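# Slide the card sheet under a slightly tilted crate

## Task

Push the card sheet, kept flat, beneath the plastic crate until clearly more than half of the sheet lies under it. The sheet is what travels: the crate must stay close to its starting spot and heading throughout, and crate and sheet may shift together by no more than a very small amount. Anything inside the crate must still be inside at the finish. Tip the crate a little, just enough that the sheet slides in without catching. It counts as failed if the crate settles onto the sheet before more than half of the sheet is beneath it, if the crate is ever raised fully off the table, if the tipped crate touches any other object on the table, or if the robot is still propping the crate up at the end. The result only counts if it stays in place without the robot holding it.

## Robot and tools

Robot: two arms, left_arm and right_arm, each with a two-finger gripper and a wrist camera (cam_left_wrist, cam_right_wrist, both 616x616 fisheye). Bases in the scene frame: left_arm at (0, +0.262, 0) m, right_arm at (+0.045, -0.255, 0) m, both yawed only slightly.

Scene frame: origin on the table top midway between the arms, +x out over the table, +z up, left_arm on the +y side. The arm names are not image sides. Gripper frame: fingers point along the gripper's +z, and they close and open along its y axis. The reported end_effector_position is the point between the finger pads, roughly 1 cm short of the fingertips.

The 14-number row (used by both execute_actions and move): one list covering both arms, left_arm first then right_arm, each as dx, dy, dz, rx, ry, rz, opening. Every value lies in [-1, 1]. dx..rz are an offset, not a pose, expressed in that gripper's own axes, counted from the gripper pose shown in the most recent result that shows it (before any such result in a scene, and for second and later calls within one reply, counted from where the gripper is when the action begins). Scale: 1.0 equals 0.6 m for dx, dy, dz and 180 degrees for the rotation vector rx, ry, rz. Opening is absolute, not an offset: +1 fully open (0.094 m), -1 closed. Sending all-zero offsets does not mean stay still; it pulls the arm back to the reference pose.

Tools:
- execute_actions: actions is a list holding at most one item. An empty list just reports the state. An action item has rows (1 to 15 rows of 14 numbers) and steps (up to 15, default 15); each step lasts 1/30 s, each row is used for one step, and the final row repeats if rows run out. All rows share the same reference pose; they do not accumulate. A wait item has only steps (up to 300), counted from the previous result, with your reply time included. pictures (boolean) chooses whether camera images come back; by default they do. A rejected call sends nothing.
- move: target is one 14-number row as above; speed is the path's top speed in m/s, 0.002 to 0.5, default 0.25 (turning capped at twice that value in rad/s). Both grippers follow straight paths that finish together, lasting 0.5 to 10 s; longer paths are cut off at 10 s. Openings are sent at the start. Paths ignore obstacles and the other arm. Grippers lag, drift and can overshoot the speed, mostly near full reach. Faster moves and targets set deeper past a contact hit and press harder.
- wait: seconds, 0 to 10; nothing new is commanded.
- zoom_image: camera (cam_left_wrist or cam_right_wrist) and region [x0, y0, x1, y1] in image pixels from the top-left, no larger than 504x504.
- read_manual: section, default "licences"; gives licence text only.
- finished_scene: scene (integer 1 or 2); ends and grades the current scene, irreversibly. Replying without any tool call ends everything.

Results: a state line per arm gives position in metres and orientation as quat wxyz in the scene frame; printed positions can be off, more at long reach. grip_measured reports finger opening on the command scale; joint positions end with the opening in metres. HELD marks steps where a row was not fully applied; a pose unreachable line names an arm whose command the clearance check changed or blocked. A Hand target line shows where the controller is steering each gripper. After a move, a move: line tells how it ended (done, off_target, moving, held, fault), which limits acted (paced = pose clipped; held = steps blocked, after which the arm may lurch fast), and each gripper's remaining distance. Also watch for joint torques, MOTOR HOT (from 75 °C) and FAULT / OVER-TEMPERATURE FAULT lines; at 90 °C an arm stops for 10 s, at 100 °C it goes limp and drops.

Control behaviour: each step's commanded pose is clipped to 70 mm and 16 degrees from the measured pose, then solved by damped IK with position favoured over orientation. After an action the arm continues only to its last clipped pose, so long reaches need several calls; check the result and send the remainder. Arms usually stop a centimetre or more low and can keep sinking under repeated zero offsets; to hold an arm still, send the correcting offset in a reply's first call and zeros afterwards, raising the aim if it still sags. The simulation runs while you think and write.

Gripping: to hold something, command an opening about 0.03 below grip_measured (smaller gap for lighter grip). Pads push roughly 50 to 62 N, less on very thin parts; readings may be off by about 1 mm.

Avoid: arms striking or pushing each other hard, knocking anything off the table, lifting the crate clear of the table, letting the tilted crate bump other items, dragging the crate along with the sheet, spilling the crate's contents, fast impacts, drops and heavy pushing, and overheating from long holds. Loose objects may occasionally get a brief external shove. Release the crate before finishing so it rests on its own.

Each tool is called after "Request:" as name(argument=value, ...) on one line, values as JSON.

## Session

Request:
execute_actions(actions=[])

Scene clock: 0.00 s of 4050.00 s.
left_arm: end_effector_position=(+0.3763, +0.5320, +0.2592) grip_measured=+1.000 end_effector_quat_wxyz=(+0.003, +0.137, +0.800, +0.584) | right_arm: end_effector_position=(+0.1396, -0.0099, +0.1635) grip_measured=+1.000 end_effector_quat_wxyz=(-0.002, +0.251, +0.968, +0.002)
Joint positions: left_arm=[ 0.299  1.701  1.373 -0.316 -1.013  1.168  0.094] | right_arm=[ 1.031  1.54   1.417 -1.444 -0.004  1.703  0.094]
Joint velocities: left_arm=[-0.012 -0.007  0.027  0.022  0.037 -0.037  0.   ] | right_arm=[ 0.002 -0.027 -0.012 -0.022  0.037 -0.051  0.   ]
Joint torques (N m, as the arm reports them, + toward a larger angle): no reading
Hand target (left_arm): +0.375, +0.532, +0.264; +0.005, +0.131, +0.799, +0.586
Hand target (right_arm): +0.141, -0.010, +0.168; +0.004, +0.251, +0.968, +0.007

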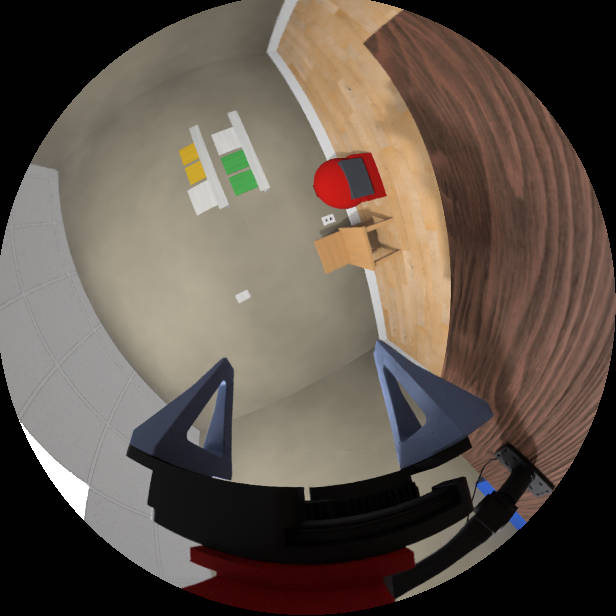

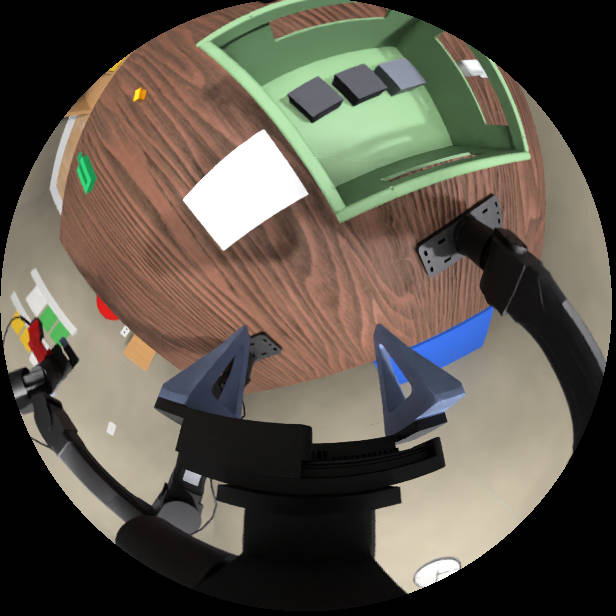

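Request:
move(target=[0,0,0,0,0,0,1,-0.41,0.125,0,0,0,-0.161,1])

Scene clock: 14.90 s of 4050.00 s.
left_arm: end_effector_position=(+0.3763, +0.5320, +0.2592) grip_measured=+1.000 end_effector_quat_wxyz=(+0.003, +0.137, +0.800, +0.584) | right_arm: end_effector_position=(+0.3868, -0.0724, +0.1515) grip_measured=+1.000 end_effector_quat_wxyz=(-0.013, +0.005, +1.000, -0.003)
Joint positions: left_arm=[ 0.299  1.701  1.373 -0.316 -1.013  1.168  0.094] | right_arm=[ 0.321  2.074  2.034 -1.556 -0.008  0.494  0.094]
Joint velocities: left_arm=[-0.007 -0.002 -0.017  0.007  0.022  0.037  0.   ] | right_arm=[ 0.012 -0.007 -0.012 -0.007  0.022 -0.037  0.   ]
Joint torques (N m, as the arm reports them, + toward a larger angle): left_arm=[-0.02 -8.67  8.    1.16 -0.29 -0.01] | right_arm=[ 0.14 -9.7   8.15  0.07 -0.03 -0.01]
Hand target (left_arm): +0.376, +0.532, +0.259; +0.003, +0.137, +0.800, +0.584
Hand target (right_arm): +0.390, -0.070, +0.157; -0.007, +0.001, +1.000, +0.002
Off the commanded pose (left_arm): 0.000 m, 0 deg.
Off the commanded pose (right_arm): 0.014 m, 2 deg.
After step 90, 10.10 s passed at rest.
move: off_target (right_arm)
camera_calibration (this result's frames):
cam_right_wrist: T_world_to_cam=[[-0.0407458, -0.998547, -0.0352783, -0.0436641], [-0.763351, 0.00832813, 0.64593, 0.225289], [-0.644697, 0.0532486, -0.762581, 0.496996], [0, 0, 0, 1]] pos_world=[0.490607, -0.0719412, 0.231938]

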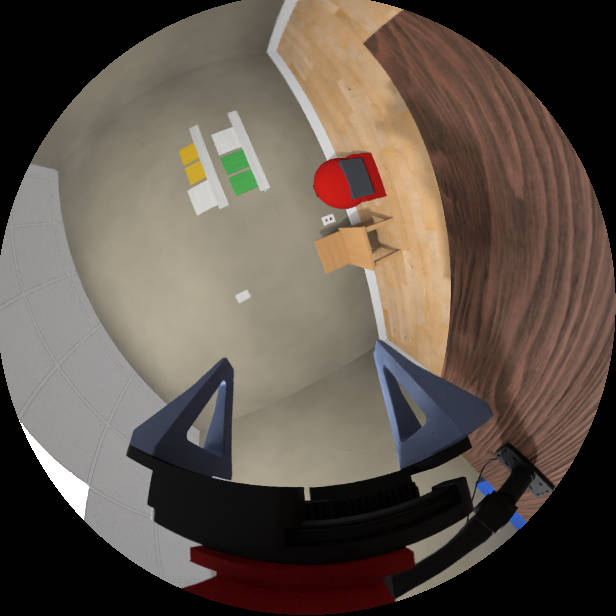

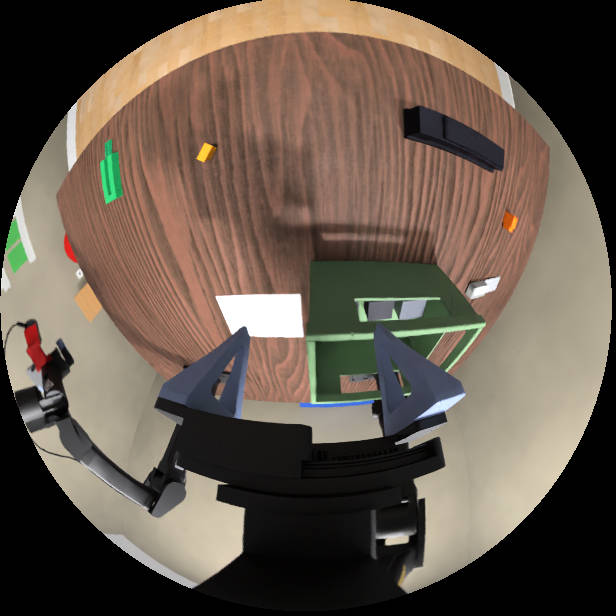

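Request:
move(target=[-0.033,-0.552,-0.597,0.564,-0.024,-0.097,-1,0.045,0.008,0.085,0,0,0,1])

Scene clock: 28.77 s of 4050.00 s.
left_arm: end_effector_position=(+0.2720, +0.1025, +0.0554) grip_measured=-0.983 end_effector_quat_wxyz=(-0.005, -0.004, +0.967, -0.256) | right_arm: end_effector_position=(+0.3884, -0.0691, +0.1061) grip_measured=+1.000 end_effector_quat_wxyz=(+0.035, -0.001, +0.999, -0.003)
Joint positions: left_arm=[-0.247  1.653  0.997 -0.777  0.502 -0.301  0.001] | right_arm=[ 0.348  1.979  1.711 -1.246  0.04   0.508  0.094]
Joint velocities: left_arm=[ 0.002 -0.002 -0.012  0.007 -0.022 -0.007  0.   ] | right_arm=[ 0.007  0.007 -0.007 -0.095  0.007  0.051  0.   ]
Joint torques (N m, as the arm reports them, + toward a larger angle): left_arm=[-0.9  -8.98  5.23  0.38  0.43 -0.08] | right_arm=[  1.54 -10.62   3.47  -0.4   -0.47   0.33]
Hand target (left_arm): +0.271, +0.097, +0.061; +0.006, +0.001, +0.963, -0.269
Hand target (right_arm): +0.360, -0.067, +0.102; -0.012, +0.005, +1.000, -0.004
Off the commanded pose (left_arm): 0.009 m, 1 deg.
Off the commanded pose (right_arm): 0.030 m, 6 deg.
After step 90, 6.57 s passed at rest.
move: off_target (right_arm)
camera_calibration (this result's frames):
cam_left_wrist: T_world_to_cam=[[-0.108348, -0.831645, 0.544635, 0.0807666], [-0.82227, 0.382868, 0.421051, 0.198179], [-0.558689, -0.402217, -0.72532, 0.337116], [0, 0, 0, 1]] pos_world=[0.36005, 0.126886, 0.117085]
cam_right_wrist: T_world_to_cam=[[-0.0247238, -0.999024, -0.0365982, -0.0479456], [-0.821755, -0.000538795, 0.569841, 0.285949], [-0.569305, 0.0441634, -0.820939, 0.439511], [0, 0, 0, 1]] pos_world=[0.484011, -0.067155, 0.196112]

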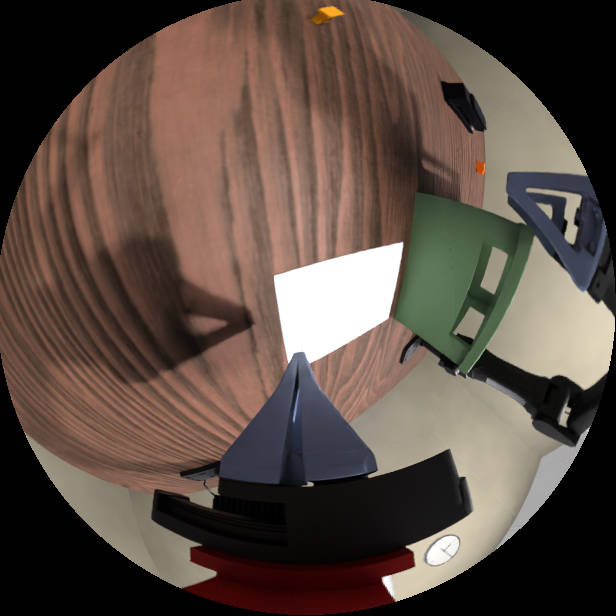

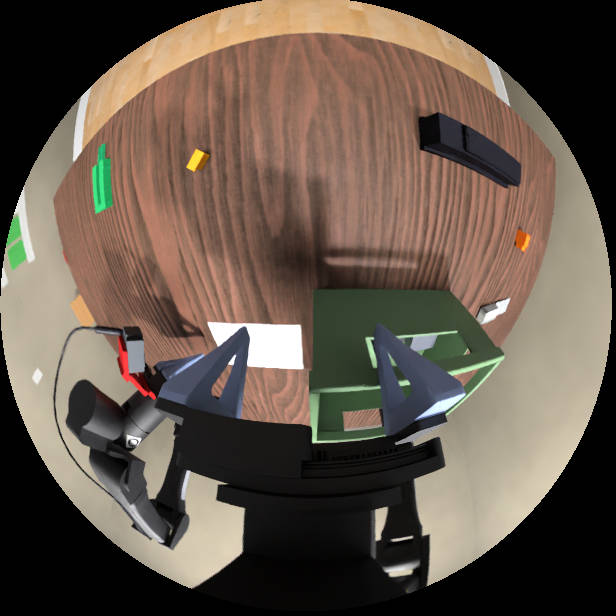

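Request:
move(target=[0,0,0,0,0,0,-1,0,0,-0.06,0,0,0,1])

Request:
move(target=[0,0,0,0,0,0,-1,0.075,0,0,0,0,0,1])

Scene clock: 32.13 s of 4050.00 s.
left_arm: end_effector_position=(+0.2726, +0.1023, +0.0555) grip_measured=-0.983 end_effector_quat_wxyz=(-0.004, -0.005, +0.966, -0.257) | right_arm: end_effector_position=(+0.3834, -0.0722, +0.1334) grip_measured=+1.000 end_effector_quat_wxyz=(+0.026, -0.003, +1.000, -0.009)
Joint positions: left_arm=[-0.247  1.653  0.997 -0.775  0.502 -0.303  0.001] | right_arm=[ 0.348  1.979  1.82  -1.376  0.042  0.506  0.094]
Joint velocities: left_arm=[-0.012 -0.012  0.017 -0.007  0.022  0.007 -0.001] | right_arm=[-0.022  0.027 -0.017 -0.066 -0.051 -0.037  0.   ]
Joint torques (N m, as the arm reports them, + toward a larger angle): left_arm=[-0.01 -6.97  6.56  0.2   0.26  0.01] | right_arm=[ 0.32 -9.62  8.28  0.19 -0.04  0.05]
Hand target (left_arm): +0.272, +0.102, +0.055; -0.005, -0.004, +0.967, -0.256
Hand target (right_arm): +0.386, -0.069, +0.142; +0.035, -0.001, +0.999, -0.003
Off the commanded pose (left_arm): 0.001 m, 0 deg.
Off the commanded pose (right_arm): 0.010 m, 1 deg.
move: done
camera_calibration (this result's frames):
cam_left_wrist: T_world_to_cam=[[-0.107854, -0.831254, 0.54533, 0.0803771], [-0.82353, 0.381984, 0.419389, 0.199197], [-0.556926, -0.403863, -0.725761, 0.33714], [0, 0, 0, 1]] pos_world=[0.360476, 0.126882, 0.11731]
cam_right_wrist: T_world_to_cam=[[-0.0230498, -0.999439, -0.0243014, -0.0525462], [-0.811924, 0.00453142, 0.583745, 0.261089], [-0.583307, 0.0331861, -0.811573, 0.462556], [0, 0, 0, 1]] pos_world=[0.480586, -0.0690502, 0.221711]

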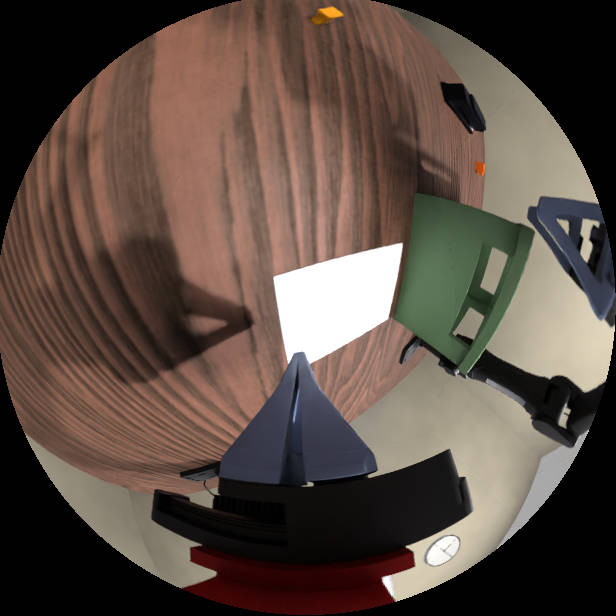

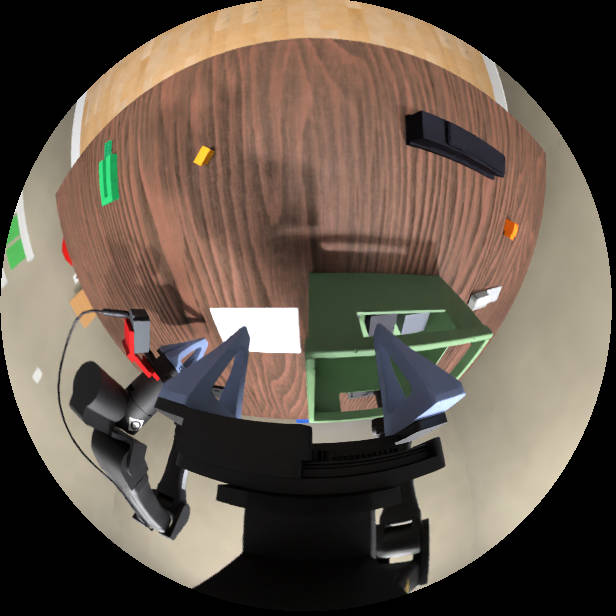

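Scene clock: 32.90 s of 4050.00 s.
left_arm: end_effector_position=(+0.2726, +0.1023, +0.0555) grip_measured=-0.983 end_effector_quat_wxyz=(-0.004, -0.005, +0.966, -0.257) | right_arm: end_effector_position=(+0.3627, -0.0704, +0.1333) grip_measured=+1.000 end_effector_quat_wxyz=(+0.061, -0.008, +0.998, -0.008)
Joint positions: left_arm=[-0.247  1.653  0.997 -0.775  0.502 -0.303  0.001] | right_arm=[ 0.398  1.848  1.638 -1.266  0.078  0.542  0.094]
Joint velocities: left_arm=[-0.007 -0.007  0.007  0.022 -0.022  0.007  0.   ] | right_arm=[-0.002 -0.007 -0.007  0.037 -0.007  0.022  0.   ]
Joint torques (N m, as the arm reports them, + toward a larger angle): left_arm=[-0.02 -6.97  6.55  0.23  0.27 -0.01] | right_arm=[  1.16 -10.26   3.72  -0.18  -0.26   0.25]
Hand target (left_arm): +0.273, +0.102, +0.056; -0.004, -0.005, +0.966, -0.257
Hand target (right_arm): +0.340, -0.072, +0.132; +0.027, -0.003, +1.000, -0.010
Off the commanded pose (left_arm): 0.000 m, 0 deg.
Off the commanded pose (right_arm): 0.024 m, 4 deg.
move: off_target (right_arm)
camera_calibration (this result's frames):
cam_left_wrist: T_world_to_cam=[[-0.107854, -0.831254, 0.54533, 0.0803771], [-0.82353, 0.381984, 0.419389, 0.199197], [-0.556926, -0.403863, -0.725761, 0.33714], [0, 0, 0, 1]] pos_world=[0.360476, 0.126882, 0.11731]
cam_right_wrist: T_world_to_cam=[[-0.00980883, -0.999583, -0.0271444, -0.0555927], [-0.850205, -0.00595226, 0.526418, 0.265074], [-0.52636, 0.0282419, -0.849793, 0.43442], [0, 0, 0, 1]] pos_world=[0.453483, -0.0662606, 0.228119]

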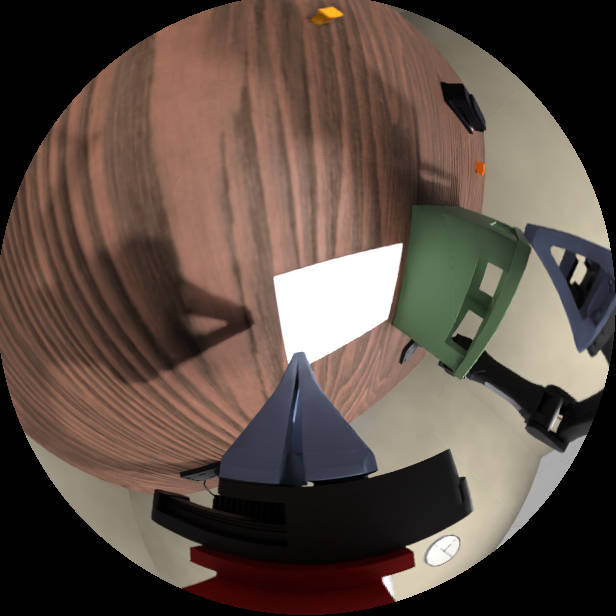

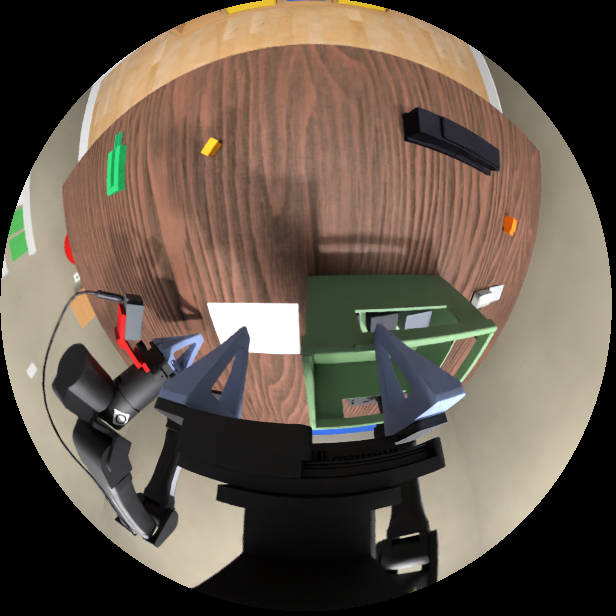

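Request:
move(target=[0,0,0,0,0,0,-1,-0.02,0,-0.08,0,0,0,1])

Request:
move(target=[0,0,0,0,0,0,-1,0.09,0.005,0,0.04,0,0,1])

Scene clock: 36.13 s of 4050.00 s.
left_arm: end_effector_position=(+0.2726, +0.1023, +0.0555) grip_measured=-0.983 end_effector_quat_wxyz=(-0.004, -0.005, +0.966, -0.257) | right_arm: end_effector_position=(+0.3654, -0.0689, +0.1766) grip_measured=+1.000 end_effector_quat_wxyz=(+0.056, -0.010, +0.998, -0.012)
Joint positions: left_arm=[-0.247  1.653  0.997 -0.775  0.502 -0.303  0.001] | right_arm=[ 0.398  1.895  1.874 -1.466  0.079  0.538  0.094]
Joint velocities: left_arm=[ 0.002  0.007 -0.007 -0.11   0.022 -0.007 -0.001] | right_arm=[-0.007 -0.027 -0.002 -0.022 -0.051  0.051  0.   ]
Joint torques (N m, as the arm reports them, + toward a larger angle): left_arm=[-0.01 -6.96  6.55  0.22  0.27 -0.01] | right_arm=[-0.55 -8.35  8.02  0.3  -0.03 -0.03]
Hand target (left_arm): +0.273, +0.102, +0.056; -0.004, -0.005, +0.966, -0.257
Hand target (right_arm): +0.369, -0.070, +0.182; +0.061, -0.008, +0.998, -0.008
Off the commanded pose (left_arm): 0.000 m, 0 deg.
Off the commanded pose (right_arm): 0.007 m, 1 deg.
move: done
camera_calibration (this result's frames):
cam_left_wrist: T_world_to_cam=[[-0.107854, -0.831254, 0.54533, 0.0803771], [-0.82353, 0.381984, 0.419389, 0.199197], [-0.556926, -0.403863, -0.725761, 0.33714], [0, 0, 0, 1]] pos_world=[0.360476, 0.126882, 0.11731]
cam_right_wrist: T_world_to_cam=[[-0.00633108, -0.999785, -0.0197702, -0.0555029], [-0.845504, -0.00520432, 0.533943, 0.241596], [-0.533931, 0.0200962, -0.845289, 0.47404], [0, 0, 0, 1]] pos_world=[0.457024, -0.06376, 0.270605]

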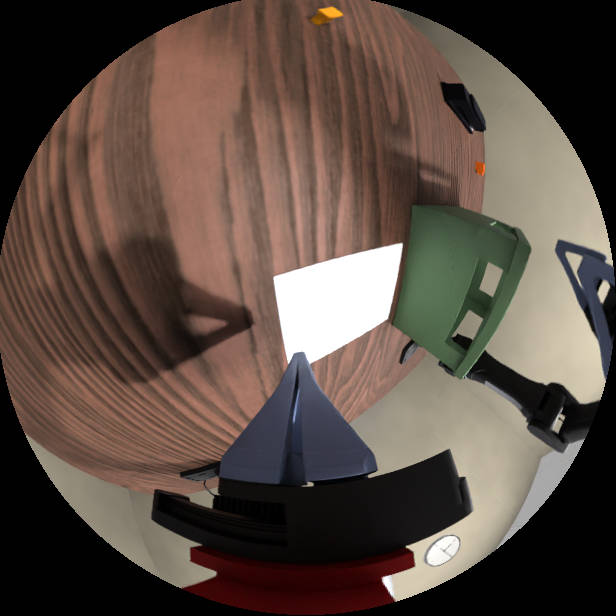

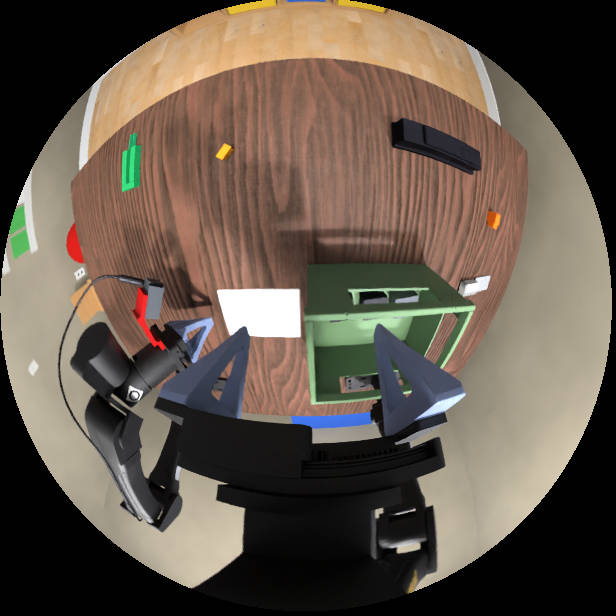

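Scene clock: 37.10 s of 4050.00 s.
left_arm: end_effector_position=(+0.2726, +0.1023, +0.0555) grip_measured=-0.983 end_effector_quat_wxyz=(-0.004, -0.005, +0.966, -0.257) | right_arm: end_effector_position=(+0.3148, -0.0601, +0.1644) grip_measured=+1.000 end_effector_quat_wxyz=(+0.048, -0.010, +0.996, -0.070)
Joint positions: left_arm=[-0.247  1.653  0.997 -0.775  0.502 -0.303  0.001] | right_arm=[ 0.548  1.827  1.732 -1.493  0.168  0.694  0.094]
Joint velocities: left_arm=[-0.002  0.002 -0.007  0.007  0.007 -0.081  0.   ] | right_arm=[ 0.002 -0.007 -0.022 -0.022  0.007 -0.022  0.   ]
Joint torques (N m, as the arm reports them, + toward a larger angle): left_arm=[-0.02 -6.97  6.55  0.23  0.27 -0.01] | right_arm=[  0.26 -10.46   4.69   0.09   0.24   0.08]
Hand target (left_arm): +0.273, +0.102, +0.056; -0.004, -0.005, +0.966, -0.257
Hand target (right_arm): +0.312, -0.066, +0.171; +0.057, -0.007, +0.996, -0.075
Off the commanded pose (left_arm): 0.000 m, 0 deg.
Off the commanded pose (right_arm): 0.010 m, 1 deg.
move: done
camera_calibration (this result's frames):
cam_left_wrist: T_world_to_cam=[[-0.107854, -0.831254, 0.54533, 0.0803771], [-0.82353, 0.381984, 0.419389, 0.199197], [-0.556926, -0.403863, -0.725761, 0.33714], [0, 0, 0, 1]] pos_world=[0.360476, 0.126882, 0.11731]
cam_right_wrist: T_world_to_cam=[[-0.0133456, -0.995339, 0.095515, -0.0637548], [-0.836589, 0.0634346, 0.544146, 0.205015], [-0.547669, -0.0726448, -0.833536, 0.433333], [0, 0, 0, 1]] pos_world=[0.407985, -0.0449833, 0.255729]

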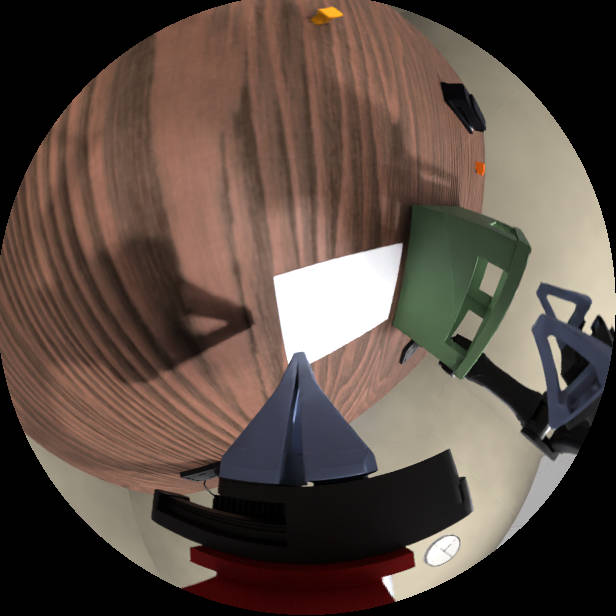

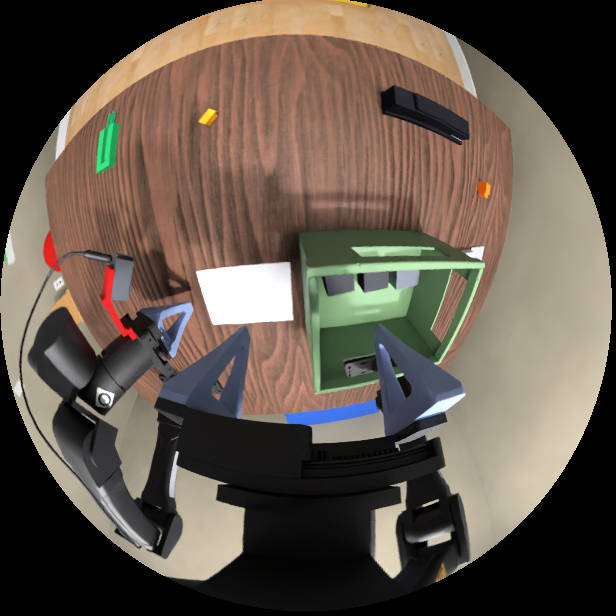

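Request:
move(target=[0,0,0,0,0,0,-1,0.01,-0.01,0.1,-0.045,0.03,0.01,1], speed=0.1)

Scene clock: 40.90 s of 4050.00 s.
left_arm: end_effector_position=(+0.2726, +0.1023, +0.0555) grip_measured=-0.983 end_effector_quat_wxyz=(-0.004, -0.005, +0.966, -0.257) | right_arm: end_effector_position=(+0.3105, -0.0737, +0.0975) grip_measured=+1.000 end_effector_quat_wxyz=(-0.015, +0.004, +1.000, -0.011)
Joint positions: left_arm=[-0.247  1.653  0.997 -0.775  0.502 -0.303  0.001] | right_arm=[ 0.433  1.804  1.446 -1.25   0.002  0.605  0.094]
Joint velocities: left_arm=[-0.012  0.002 -0.007 -0.051 -0.007  0.007 -0.001] | right_arm=[ 0.007  0.007 -0.027  0.007 -0.022 -0.022  0.   ]
Joint torques (N m, as the arm reports them, + toward a larger angle): left_arm=[-0.02 -6.96  6.56  0.23  0.27 -0.01] | right_arm=[ -0.55 -10.4    5.02   0.34  -0.06  -0.09]
Hand target (left_arm): +0.273, +0.102, +0.056; -0.004, -0.005, +0.966, -0.257
Hand target (right_arm): +0.314, -0.074, +0.105; +0.001, +0.006, +1.000, +0.002
Off the commanded pose (left_arm): 0.000 m, 0 deg.
Off the commanded pose (right_arm): 0.009 m, 2 deg.
move: done
camera_calibration (this result's frames):
cam_left_wrist: T_world_to_cam=[[-0.107854, -0.831254, 0.54533, 0.0803771], [-0.82353, 0.381984, 0.419389, 0.199197], [-0.556926, -0.403863, -0.725761, 0.33714], [0, 0, 0, 1]] pos_world=[0.360476, 0.126882, 0.11731]
cam_right_wrist: T_world_to_cam=[[-0.0389595, -0.99908, -0.017948, -0.0521714], [-0.761192, 0.018037, 0.648275, 0.201775], [-0.647355, 0.0389184, -0.761194, 0.406381], [0, 0, 0, 1]] pos_world=[0.41463, -0.0715785, 0.177593]

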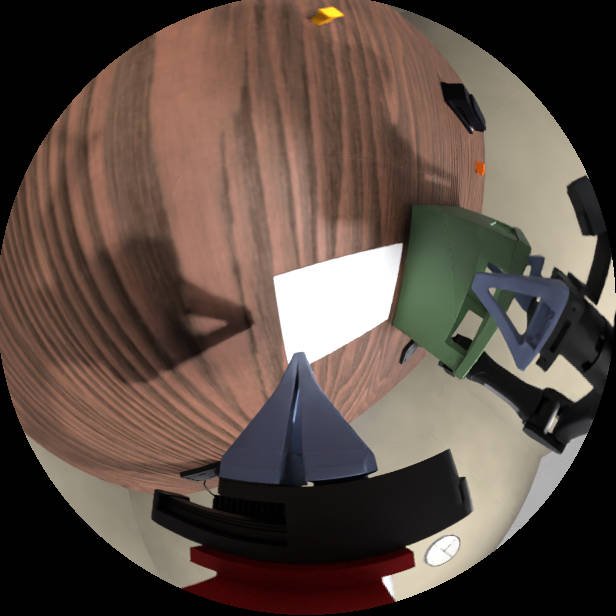

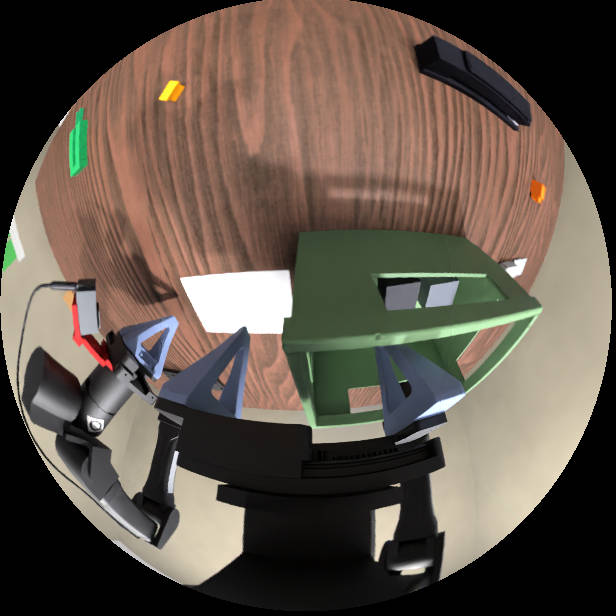

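Request:
move(target=[0,0,0,0,0,0,-1,0,0.012,-0.012,0,0,0,-0.8], speed=0.05)

Scene clock: 43.07 s of 4050.00 s.
left_arm: end_effector_position=(+0.2726, +0.1023, +0.0555) grip_measured=-0.983 end_effector_quat_wxyz=(-0.004, -0.005, +0.966, -0.257) | right_arm: end_effector_position=(+0.3092, -0.0691, +0.0997) grip_measured=-0.799 end_effector_quat_wxyz=(-0.018, +0.006, +1.000, -0.007)
Joint positions: left_arm=[-0.247  1.653  0.997 -0.775  0.502 -0.303  0.001] | right_arm=[ 0.441  1.809  1.461 -1.26  -0.01   0.616  0.009]
Joint velocities: left_arm=[ 0.007 -0.007 -0.007 -0.022  0.037 -0.051  0.   ] | right_arm=[-0.002  0.007  0.012 -0.081 -0.007  0.022  0.   ]
Joint torques (N m, as the arm reports them, + toward a larger angle): left_arm=[-0.02 -6.97  6.55  0.23  0.27 -0.01] | right_arm=[ 0.95 -7.36  8.29 -0.1   0.08  0.04]
Hand target (left_arm): +0.273, +0.102, +0.056; -0.004, -0.005, +0.966, -0.257
Hand target (right_arm): +0.311, -0.066, +0.105; -0.014, +0.004, +1.000, -0.011
Off the commanded pose (left_arm): 0.000 m, 0 deg.
Off the commanded pose (right_arm): 0.006 m, 1 deg.
move: done
camera_calibration (this result's frames):
cam_left_wrist: T_world_to_cam=[[-0.107854, -0.831254, 0.54533, 0.0803771], [-0.82353, 0.381984, 0.419389, 0.199197], [-0.556926, -0.403863, -0.725761, 0.33714], [0, 0, 0, 1]] pos_world=[0.360476, 0.126882, 0.11731]
cam_right_wrist: T_world_to_cam=[[-0.0429967, -0.998707, -0.0271387, -0.0454559], [-0.756555, 0.0148062, 0.653762, 0.197032], [-0.652515, 0.0486415, -0.756213, 0.408764], [0, 0, 0, 1]] pos_world=[0.413836, -0.0681973, 0.179067]

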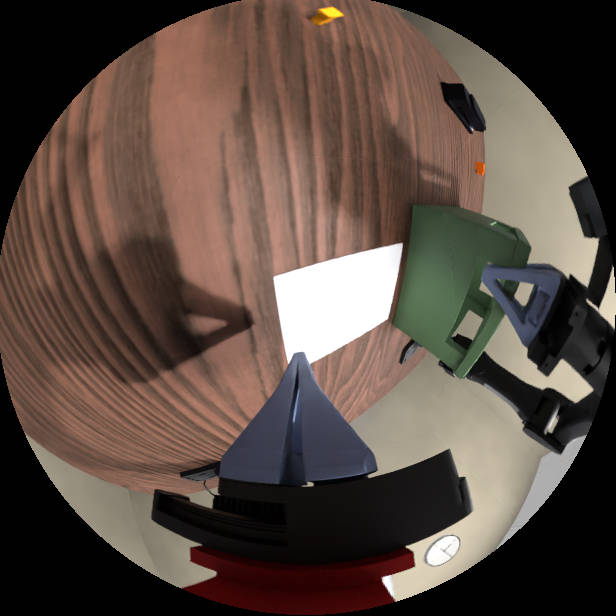

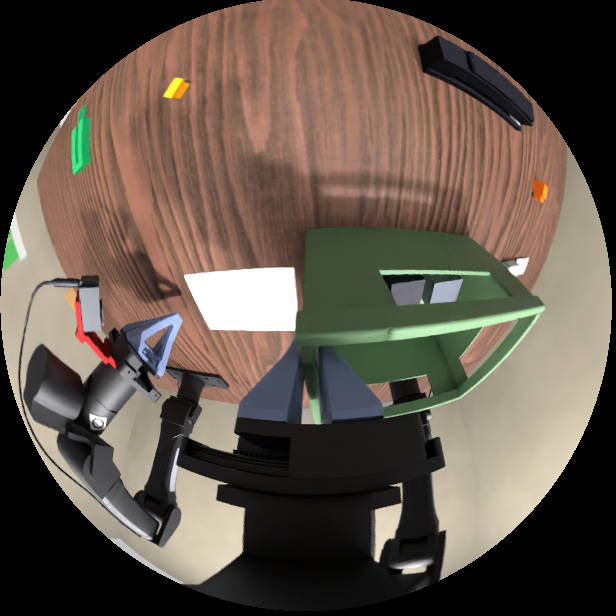

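Request:
move(target=[0,0,0,0,0,0,-1,0,0,0,0,0,0,-0.92])

Request:
move(target=[0,0,0,0,0,0,-1,-0.035,0,-0.005,0,0,0,-0.92], speed=0.04)

Scene clock: 45.47 s of 4050.00 s.
left_arm: end_effector_position=(+0.2726, +0.1023, +0.0555) grip_measured=-0.983 end_effector_quat_wxyz=(-0.004, -0.005, +0.966, -0.257) | right_arm: end_effector_position=(+0.3104, -0.0692, +0.0997) grip_measured=-0.874 end_effector_quat_wxyz=(-0.016, -0.003, +1.000, -0.007)
Joint positions: left_arm=[-0.247  1.653  0.997 -0.775  0.502 -0.303  0.001] | right_arm=[ 0.441  1.809  1.461 -1.257 -0.006  0.599  0.006]
Joint velocities: left_arm=[ 0.002 -0.007  0.012 -0.066  0.007 -0.037  0.   ] | right_arm=[-0.012  0.017 -0.002 -0.022  0.022  0.066  0.001]
Joint torques (N m, as the arm reports them, + toward a larger angle): left_arm=[-0.01 -6.97  6.55  0.23  0.27 -0.01] | right_arm=[ 0.02 -7.99  5.82  0.13 -0.07  0.16]
Hand target (left_arm): +0.273, +0.102, +0.056; -0.004, -0.005, +0.966, -0.257
Hand target (right_arm): +0.309, -0.069, +0.100; -0.019, +0.006, +1.000, -0.007
Off the commanded pose (left_arm): 0.000 m, 0 deg.
Off the commanded pose (right_arm): 0.001 m, 1 deg.
move: done
camera_calibration (this result's frames):
cam_left_wrist: T_world_to_cam=[[-0.107854, -0.831254, 0.54533, 0.0803771], [-0.82353, 0.381984, 0.419389, 0.199197], [-0.556926, -0.403863, -0.725761, 0.33714], [0, 0, 0, 1]] pos_world=[0.360476, 0.126882, 0.11731]
cam_right_wrist: T_world_to_cam=[[-0.0255745, -0.999324, -0.0264008, -0.0510044], [-0.759947, 0.00227679, 0.649981, 0.198549], [-0.649482, 0.0366862, -0.759491, 0.408067], [0, 0, 0, 1]] pos_world=[0.414615, -0.0663924, 0.179524]

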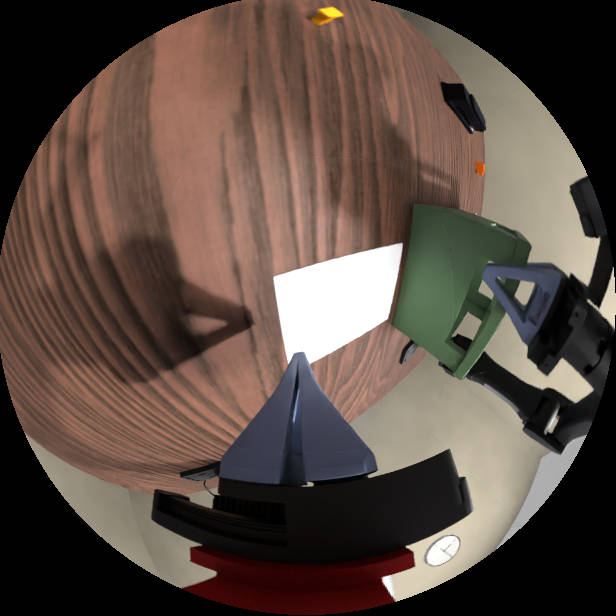

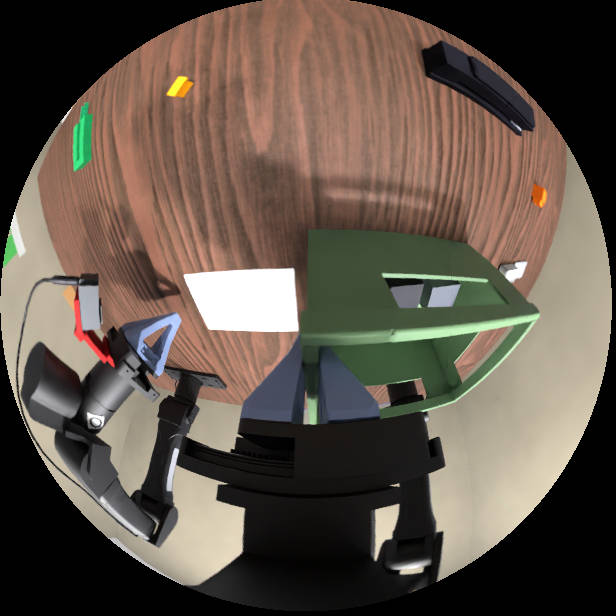

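Scene clock: 46.23 s of 4050.00 s.
left_arm: end_effector_position=(+0.2726, +0.1023, +0.0555) grip_measured=-0.983 end_effector_quat_wxyz=(-0.004, -0.005, +0.966, -0.257) | right_arm: end_effector_position=(+0.3158, -0.0691, +0.1001) grip_measured=-0.874 end_effector_quat_wxyz=(-0.032, +0.003, +0.999, -0.010)
Joint positions: left_arm=[-0.247  1.653  0.997 -0.775  0.502 -0.303  0.001] | right_arm=[ 0.424  1.855  1.52  -1.3   -0.02   0.593  0.006]
Joint velocities: left_arm=[ 0.027  0.002  0.012  0.051  0.066 -0.022  0.   ] | right_arm=[ 0.012 -0.022  0.007 -0.007  0.007 -0.037  0.001]
Joint torques (N m, as the arm reports them, + toward a larger angle): left_arm=[-0.02 -6.97  6.56  0.23  0.27 -0.01] | right_arm=[-1.32 -6.99  8.36  0.29  0.07 -0.27]
Hand target (left_arm): +0.273, +0.102, +0.056; -0.004, -0.005, +0.966, -0.257
Hand target (right_arm): +0.331, -0.070, +0.102; -0.016, -0.002, +1.000, -0.007
Off the commanded pose (left_arm): 0.000 m, 0 deg.
Off the commanded pose (right_arm): 0.016 m, 2 deg.
move: off_target (right_arm)
camera_calibration (this result's frames):
cam_left_wrist: T_world_to_cam=[[-0.107854, -0.831254, 0.54533, 0.0803771], [-0.82353, 0.381984, 0.419389, 0.199197], [-0.556926, -0.403863, -0.725761, 0.33714], [0, 0, 0, 1]] pos_world=[0.360476, 0.126882, 0.11731]
cam_right_wrist: T_world_to_cam=[[-0.0380486, -0.999085, -0.0195093, -0.0475415], [-0.738101, 0.0149379, 0.674525, 0.193864], [-0.673616, 0.0400645, -0.737995, 0.417598], [0, 0, 0, 1]] pos_world=[0.422583, -0.0671248, 0.176491]

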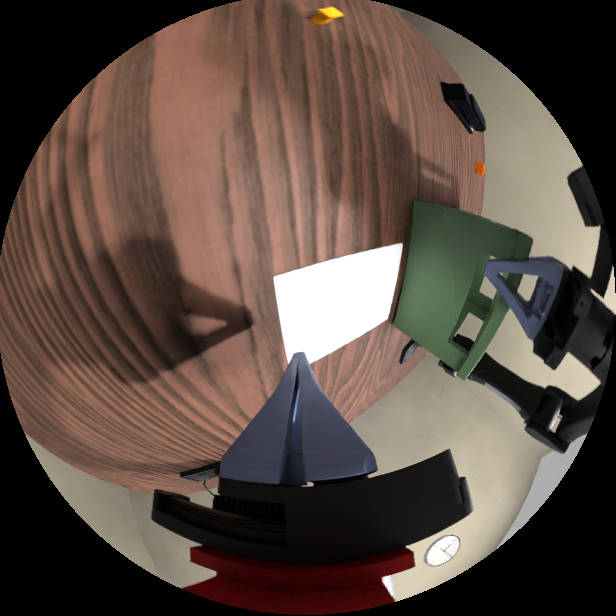

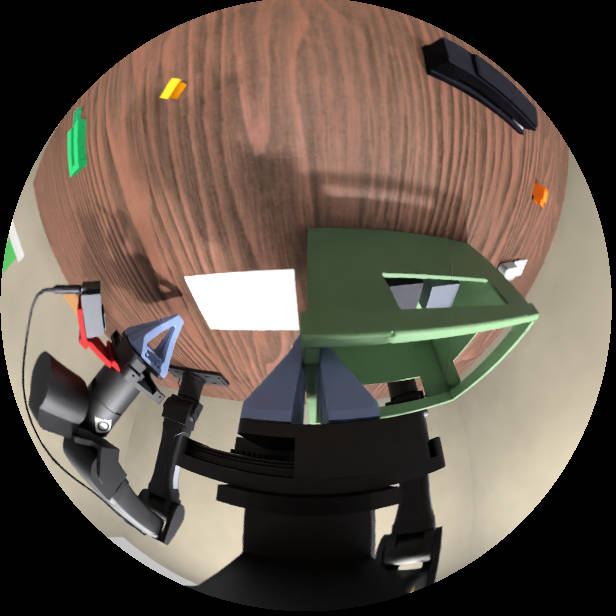

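Request:
move(target=[0.013,0.015,0.05,0,0,0,-1,-0.025,-0.015,-0.058,-0.028,0,0,-0.92], speed=0.04)

Scene clock: 51.37 s of 4050.00 s.
left_arm: end_effector_position=(+0.2670, +0.0968, +0.0316) grip_measured=-0.983 end_effector_quat_wxyz=(+0.000, -0.004, +0.966, -0.260) | right_arm: end_effector_position=(+0.3266, -0.0777, +0.1159) grip_measured=-0.874 end_effector_quat_wxyz=(-0.045, +0.020, +0.999, +0.024)
Joint positions: left_arm=[-0.269  1.674  0.91  -0.646  0.502 -0.33   0.001] | right_arm=[ 0.349  1.855  1.581 -1.349 -0.086  0.55   0.006]
Joint velocities: left_arm=[-0.002 -0.012 -0.002  0.007  0.022 -0.081 -0.001] | right_arm=[-0.007 -0.002 -0.002 -0.022 -0.066 -0.007 -0.001]
Joint torques (N m, as the arm reports them, + toward a larger angle): left_arm=[-0.86 -6.18  5.02  0.44  0.24 -0.08] | right_arm=[-0.79 -9.28 10.06 -0.28 -0.12 -0.37]
Hand target (left_arm): +0.264, +0.096, +0.025; -0.004, -0.004, +0.966, -0.257
Hand target (right_arm): +0.333, -0.079, +0.133; -0.031, +0.005, +0.999, +0.034
Off the commanded pose (left_arm): 0.007 m, 1 deg.
Off the commanded pose (right_arm): 0.019 m, 3 deg.
After step 90, 0.60 s passed at rest.
move: off_target (right_arm)
camera_calibration (this result's frames):
cam_left_wrist: T_world_to_cam=[[-0.110989, -0.828276, 0.549218, 0.088721], [-0.826936, 0.383491, 0.411232, 0.207734], [-0.551234, -0.408526, -0.727494, 0.313516], [0, 0, 0, 1]] pos_world=[0.354451, 0.121901, 0.0939275]
cam_right_wrist: T_world_to_cam=[[-0.0752539, -0.993599, -0.0842503, -0.0353137], [-0.721375, -0.00408595, 0.692533, 0.182297], [-0.688444, 0.112892, -0.71645, 0.444922], [0, 0, 0, 1]] pos_world=[0.435151, -0.0845709, 0.189542]

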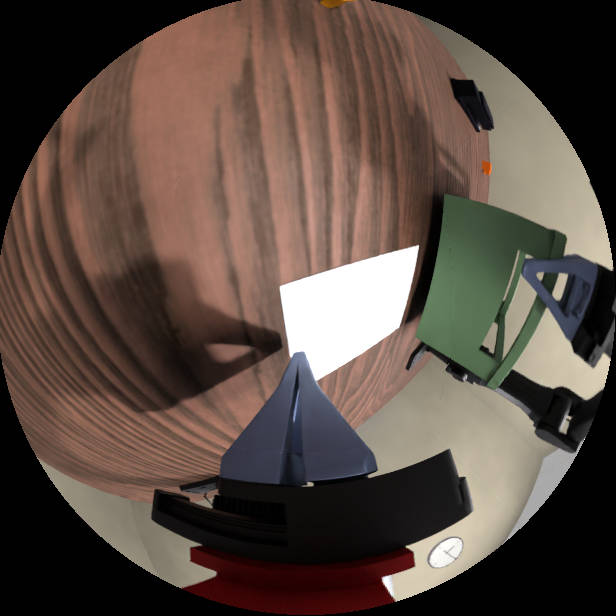

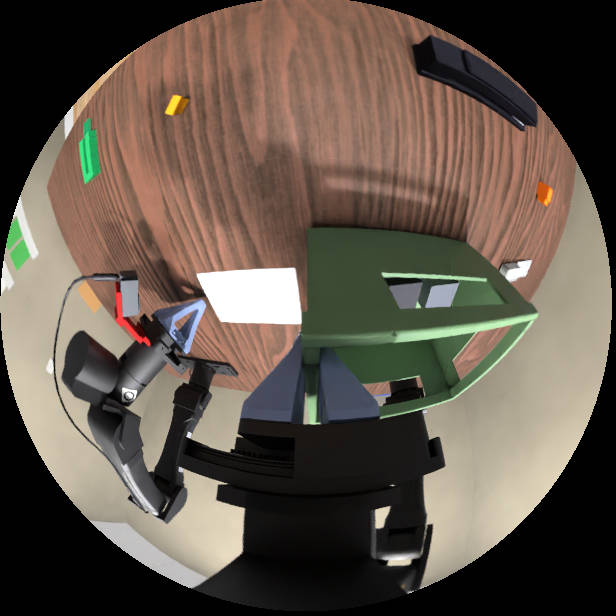

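Request:
move(target=[0,0.028,0.048,0,0,0,-1,0,0,-0.022,0,0,0,-0.92], speed=0.04)

Scene clock: 55.03 s of 4050.00 s.
left_arm: end_effector_position=(+0.2728, +0.0915, +0.0176) grip_measured=-0.983 end_effector_quat_wxyz=(+0.013, +0.001, +0.961, -0.275) | right_arm: end_effector_position=(+0.3291, -0.0755, +0.1126) grip_measured=-0.874 end_effector_quat_wxyz=(-0.045, +0.028, +0.998, +0.026)
Joint positions: left_arm=[-0.269  1.711  0.871 -0.534  0.525 -0.33   0.001] | right_arm=[ 0.349  1.866  1.581 -1.336 -0.091  0.568  0.006]
Joint velocities: left_arm=[-0.017 -0.002  0.002  0.066 -0.022 -0.037 -0.001] | right_arm=[-0.017 -0.007 -0.017  0.066  0.007 -0.007  0.001]
Joint torques (N m, as the arm reports them, + toward a larger angle): left_arm=[ 0.19 -4.63  3.65  0.57  0.07  0.03] | right_arm=[-0.22 -9.3   9.79 -0.6  -0.05 -0.19]
Hand target (left_arm): +0.266, +0.098, -0.000; -0.000, -0.004, +0.966, -0.260
Hand target (right_arm): +0.328, -0.079, +0.129; -0.044, +0.020, +0.999, +0.024
Off the commanded pose (left_arm): 0.021 m, 2 deg.
Off the commanded pose (right_arm): 0.017 m, 1 deg.
move: off_target (left_arm, right_arm)
camera_calibration (this result's frames):
cam_left_wrist: T_world_to_cam=[[-0.12978, -0.810133, 0.571701, 0.0957168], [-0.836499, 0.399031, 0.375557, 0.222184], [-0.532377, -0.429488, -0.729462, 0.301099], [0, 0, 0, 1]] pos_world=[0.358577, 0.118203, 0.0814759]
cam_right_wrist: T_world_to_cam=[[-0.0928237, -0.991804, -0.0878039, -0.0268557], [-0.721143, 0.0061627, 0.692759, 0.187082], [-0.68654, 0.127624, -0.715804, 0.444388], [0, 0, 0, 1]] pos_world=[0.43751, -0.084503, 0.186134]

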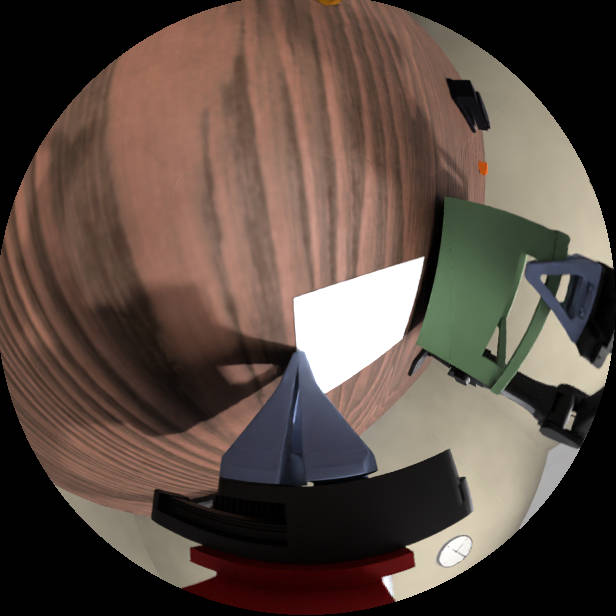

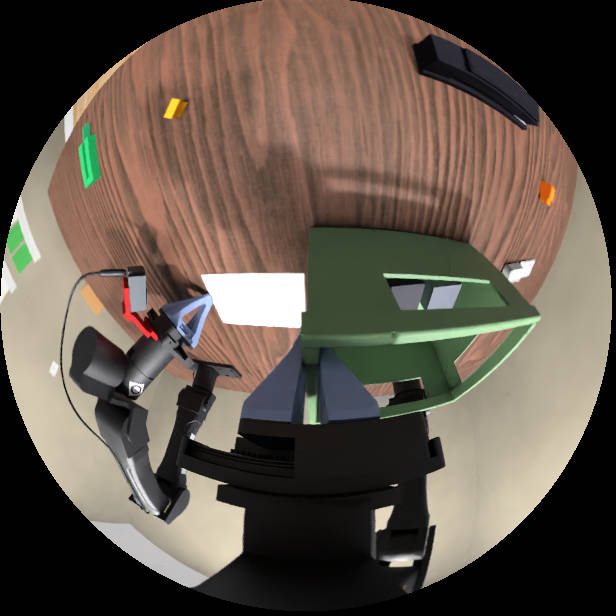

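Request:
move(target=[0.008,-0.091,0.076,0,0,0,-1,0,-0.005,-0.027,0,0,0,-0.92], speed=0.04)

Scene clock: 59.20 s of 4050.00 s.
left_arm: end_effector_position=(+0.2675, +0.0195, +0.0188) grip_measured=-0.983 end_effector_quat_wxyz=(+0.014, +0.007, +0.955, -0.297) | right_arm: end_effector_position=(+0.3312, -0.0751, +0.1119) grip_measured=-0.874 end_effector_quat_wxyz=(-0.043, +0.034, +0.998, +0.024)
Joint positions: left_arm=[-0.485  1.76   0.902 -0.374  0.511 -0.571  0.001] | right_arm=[ 0.349  1.873  1.588 -1.335 -0.086  0.58   0.006]
Joint velocities: left_arm=[-0.017 -0.012 -0.002  0.022  0.007 -0.037 -0.002] | right_arm=[-0.012  0.012 -0.017 -0.095  0.007  0.007  0.   ]
Joint torques (N m, as the arm reports them, + toward a larger angle): left_arm=[-1.13 -5.28  7.13  0.57 -0.06 -0.07] | right_arm=[-0.81 -9.64  9.49 -0.57 -0.11 -0.28]
Hand target (left_arm): +0.268, +0.021, +0.007; +0.010, +0.002, +0.961, -0.277
Hand target (right_arm): +0.330, -0.080, +0.128; -0.044, +0.029, +0.998, +0.026
Off the commanded pose (left_arm): 0.011 m, 3 deg.
Off the commanded pose (right_arm): 0.017 m, 1 deg.
move: off_target (left_arm, right_arm)
camera_calibration (this result's frames):
cam_left_wrist: T_world_to_cam=[[-0.140879, -0.781071, 0.608343, 0.0377092], [-0.833817, 0.424894, 0.35244, 0.245187], [-0.533762, -0.457595, -0.711129, 0.268743], [0, 0, 0, 1]] pos_world=[0.353198, 0.0482509, 0.0817574]
cam_right_wrist: T_world_to_cam=[[-0.104102, -0.991034, -0.08375, -0.0230383], [-0.722458, 0.0174787, 0.691194, 0.190512], [-0.683533, 0.132461, -0.7178, 0.444935], [0, 0, 0, 1]] pos_world=[0.439367, -0.0850981, 0.185764]

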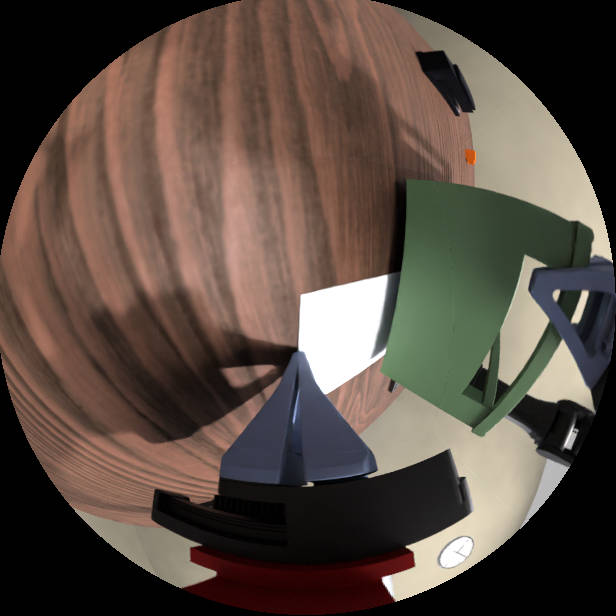

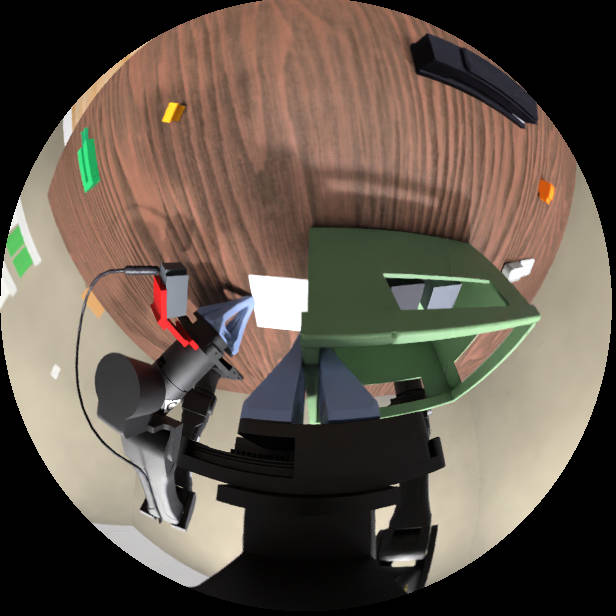

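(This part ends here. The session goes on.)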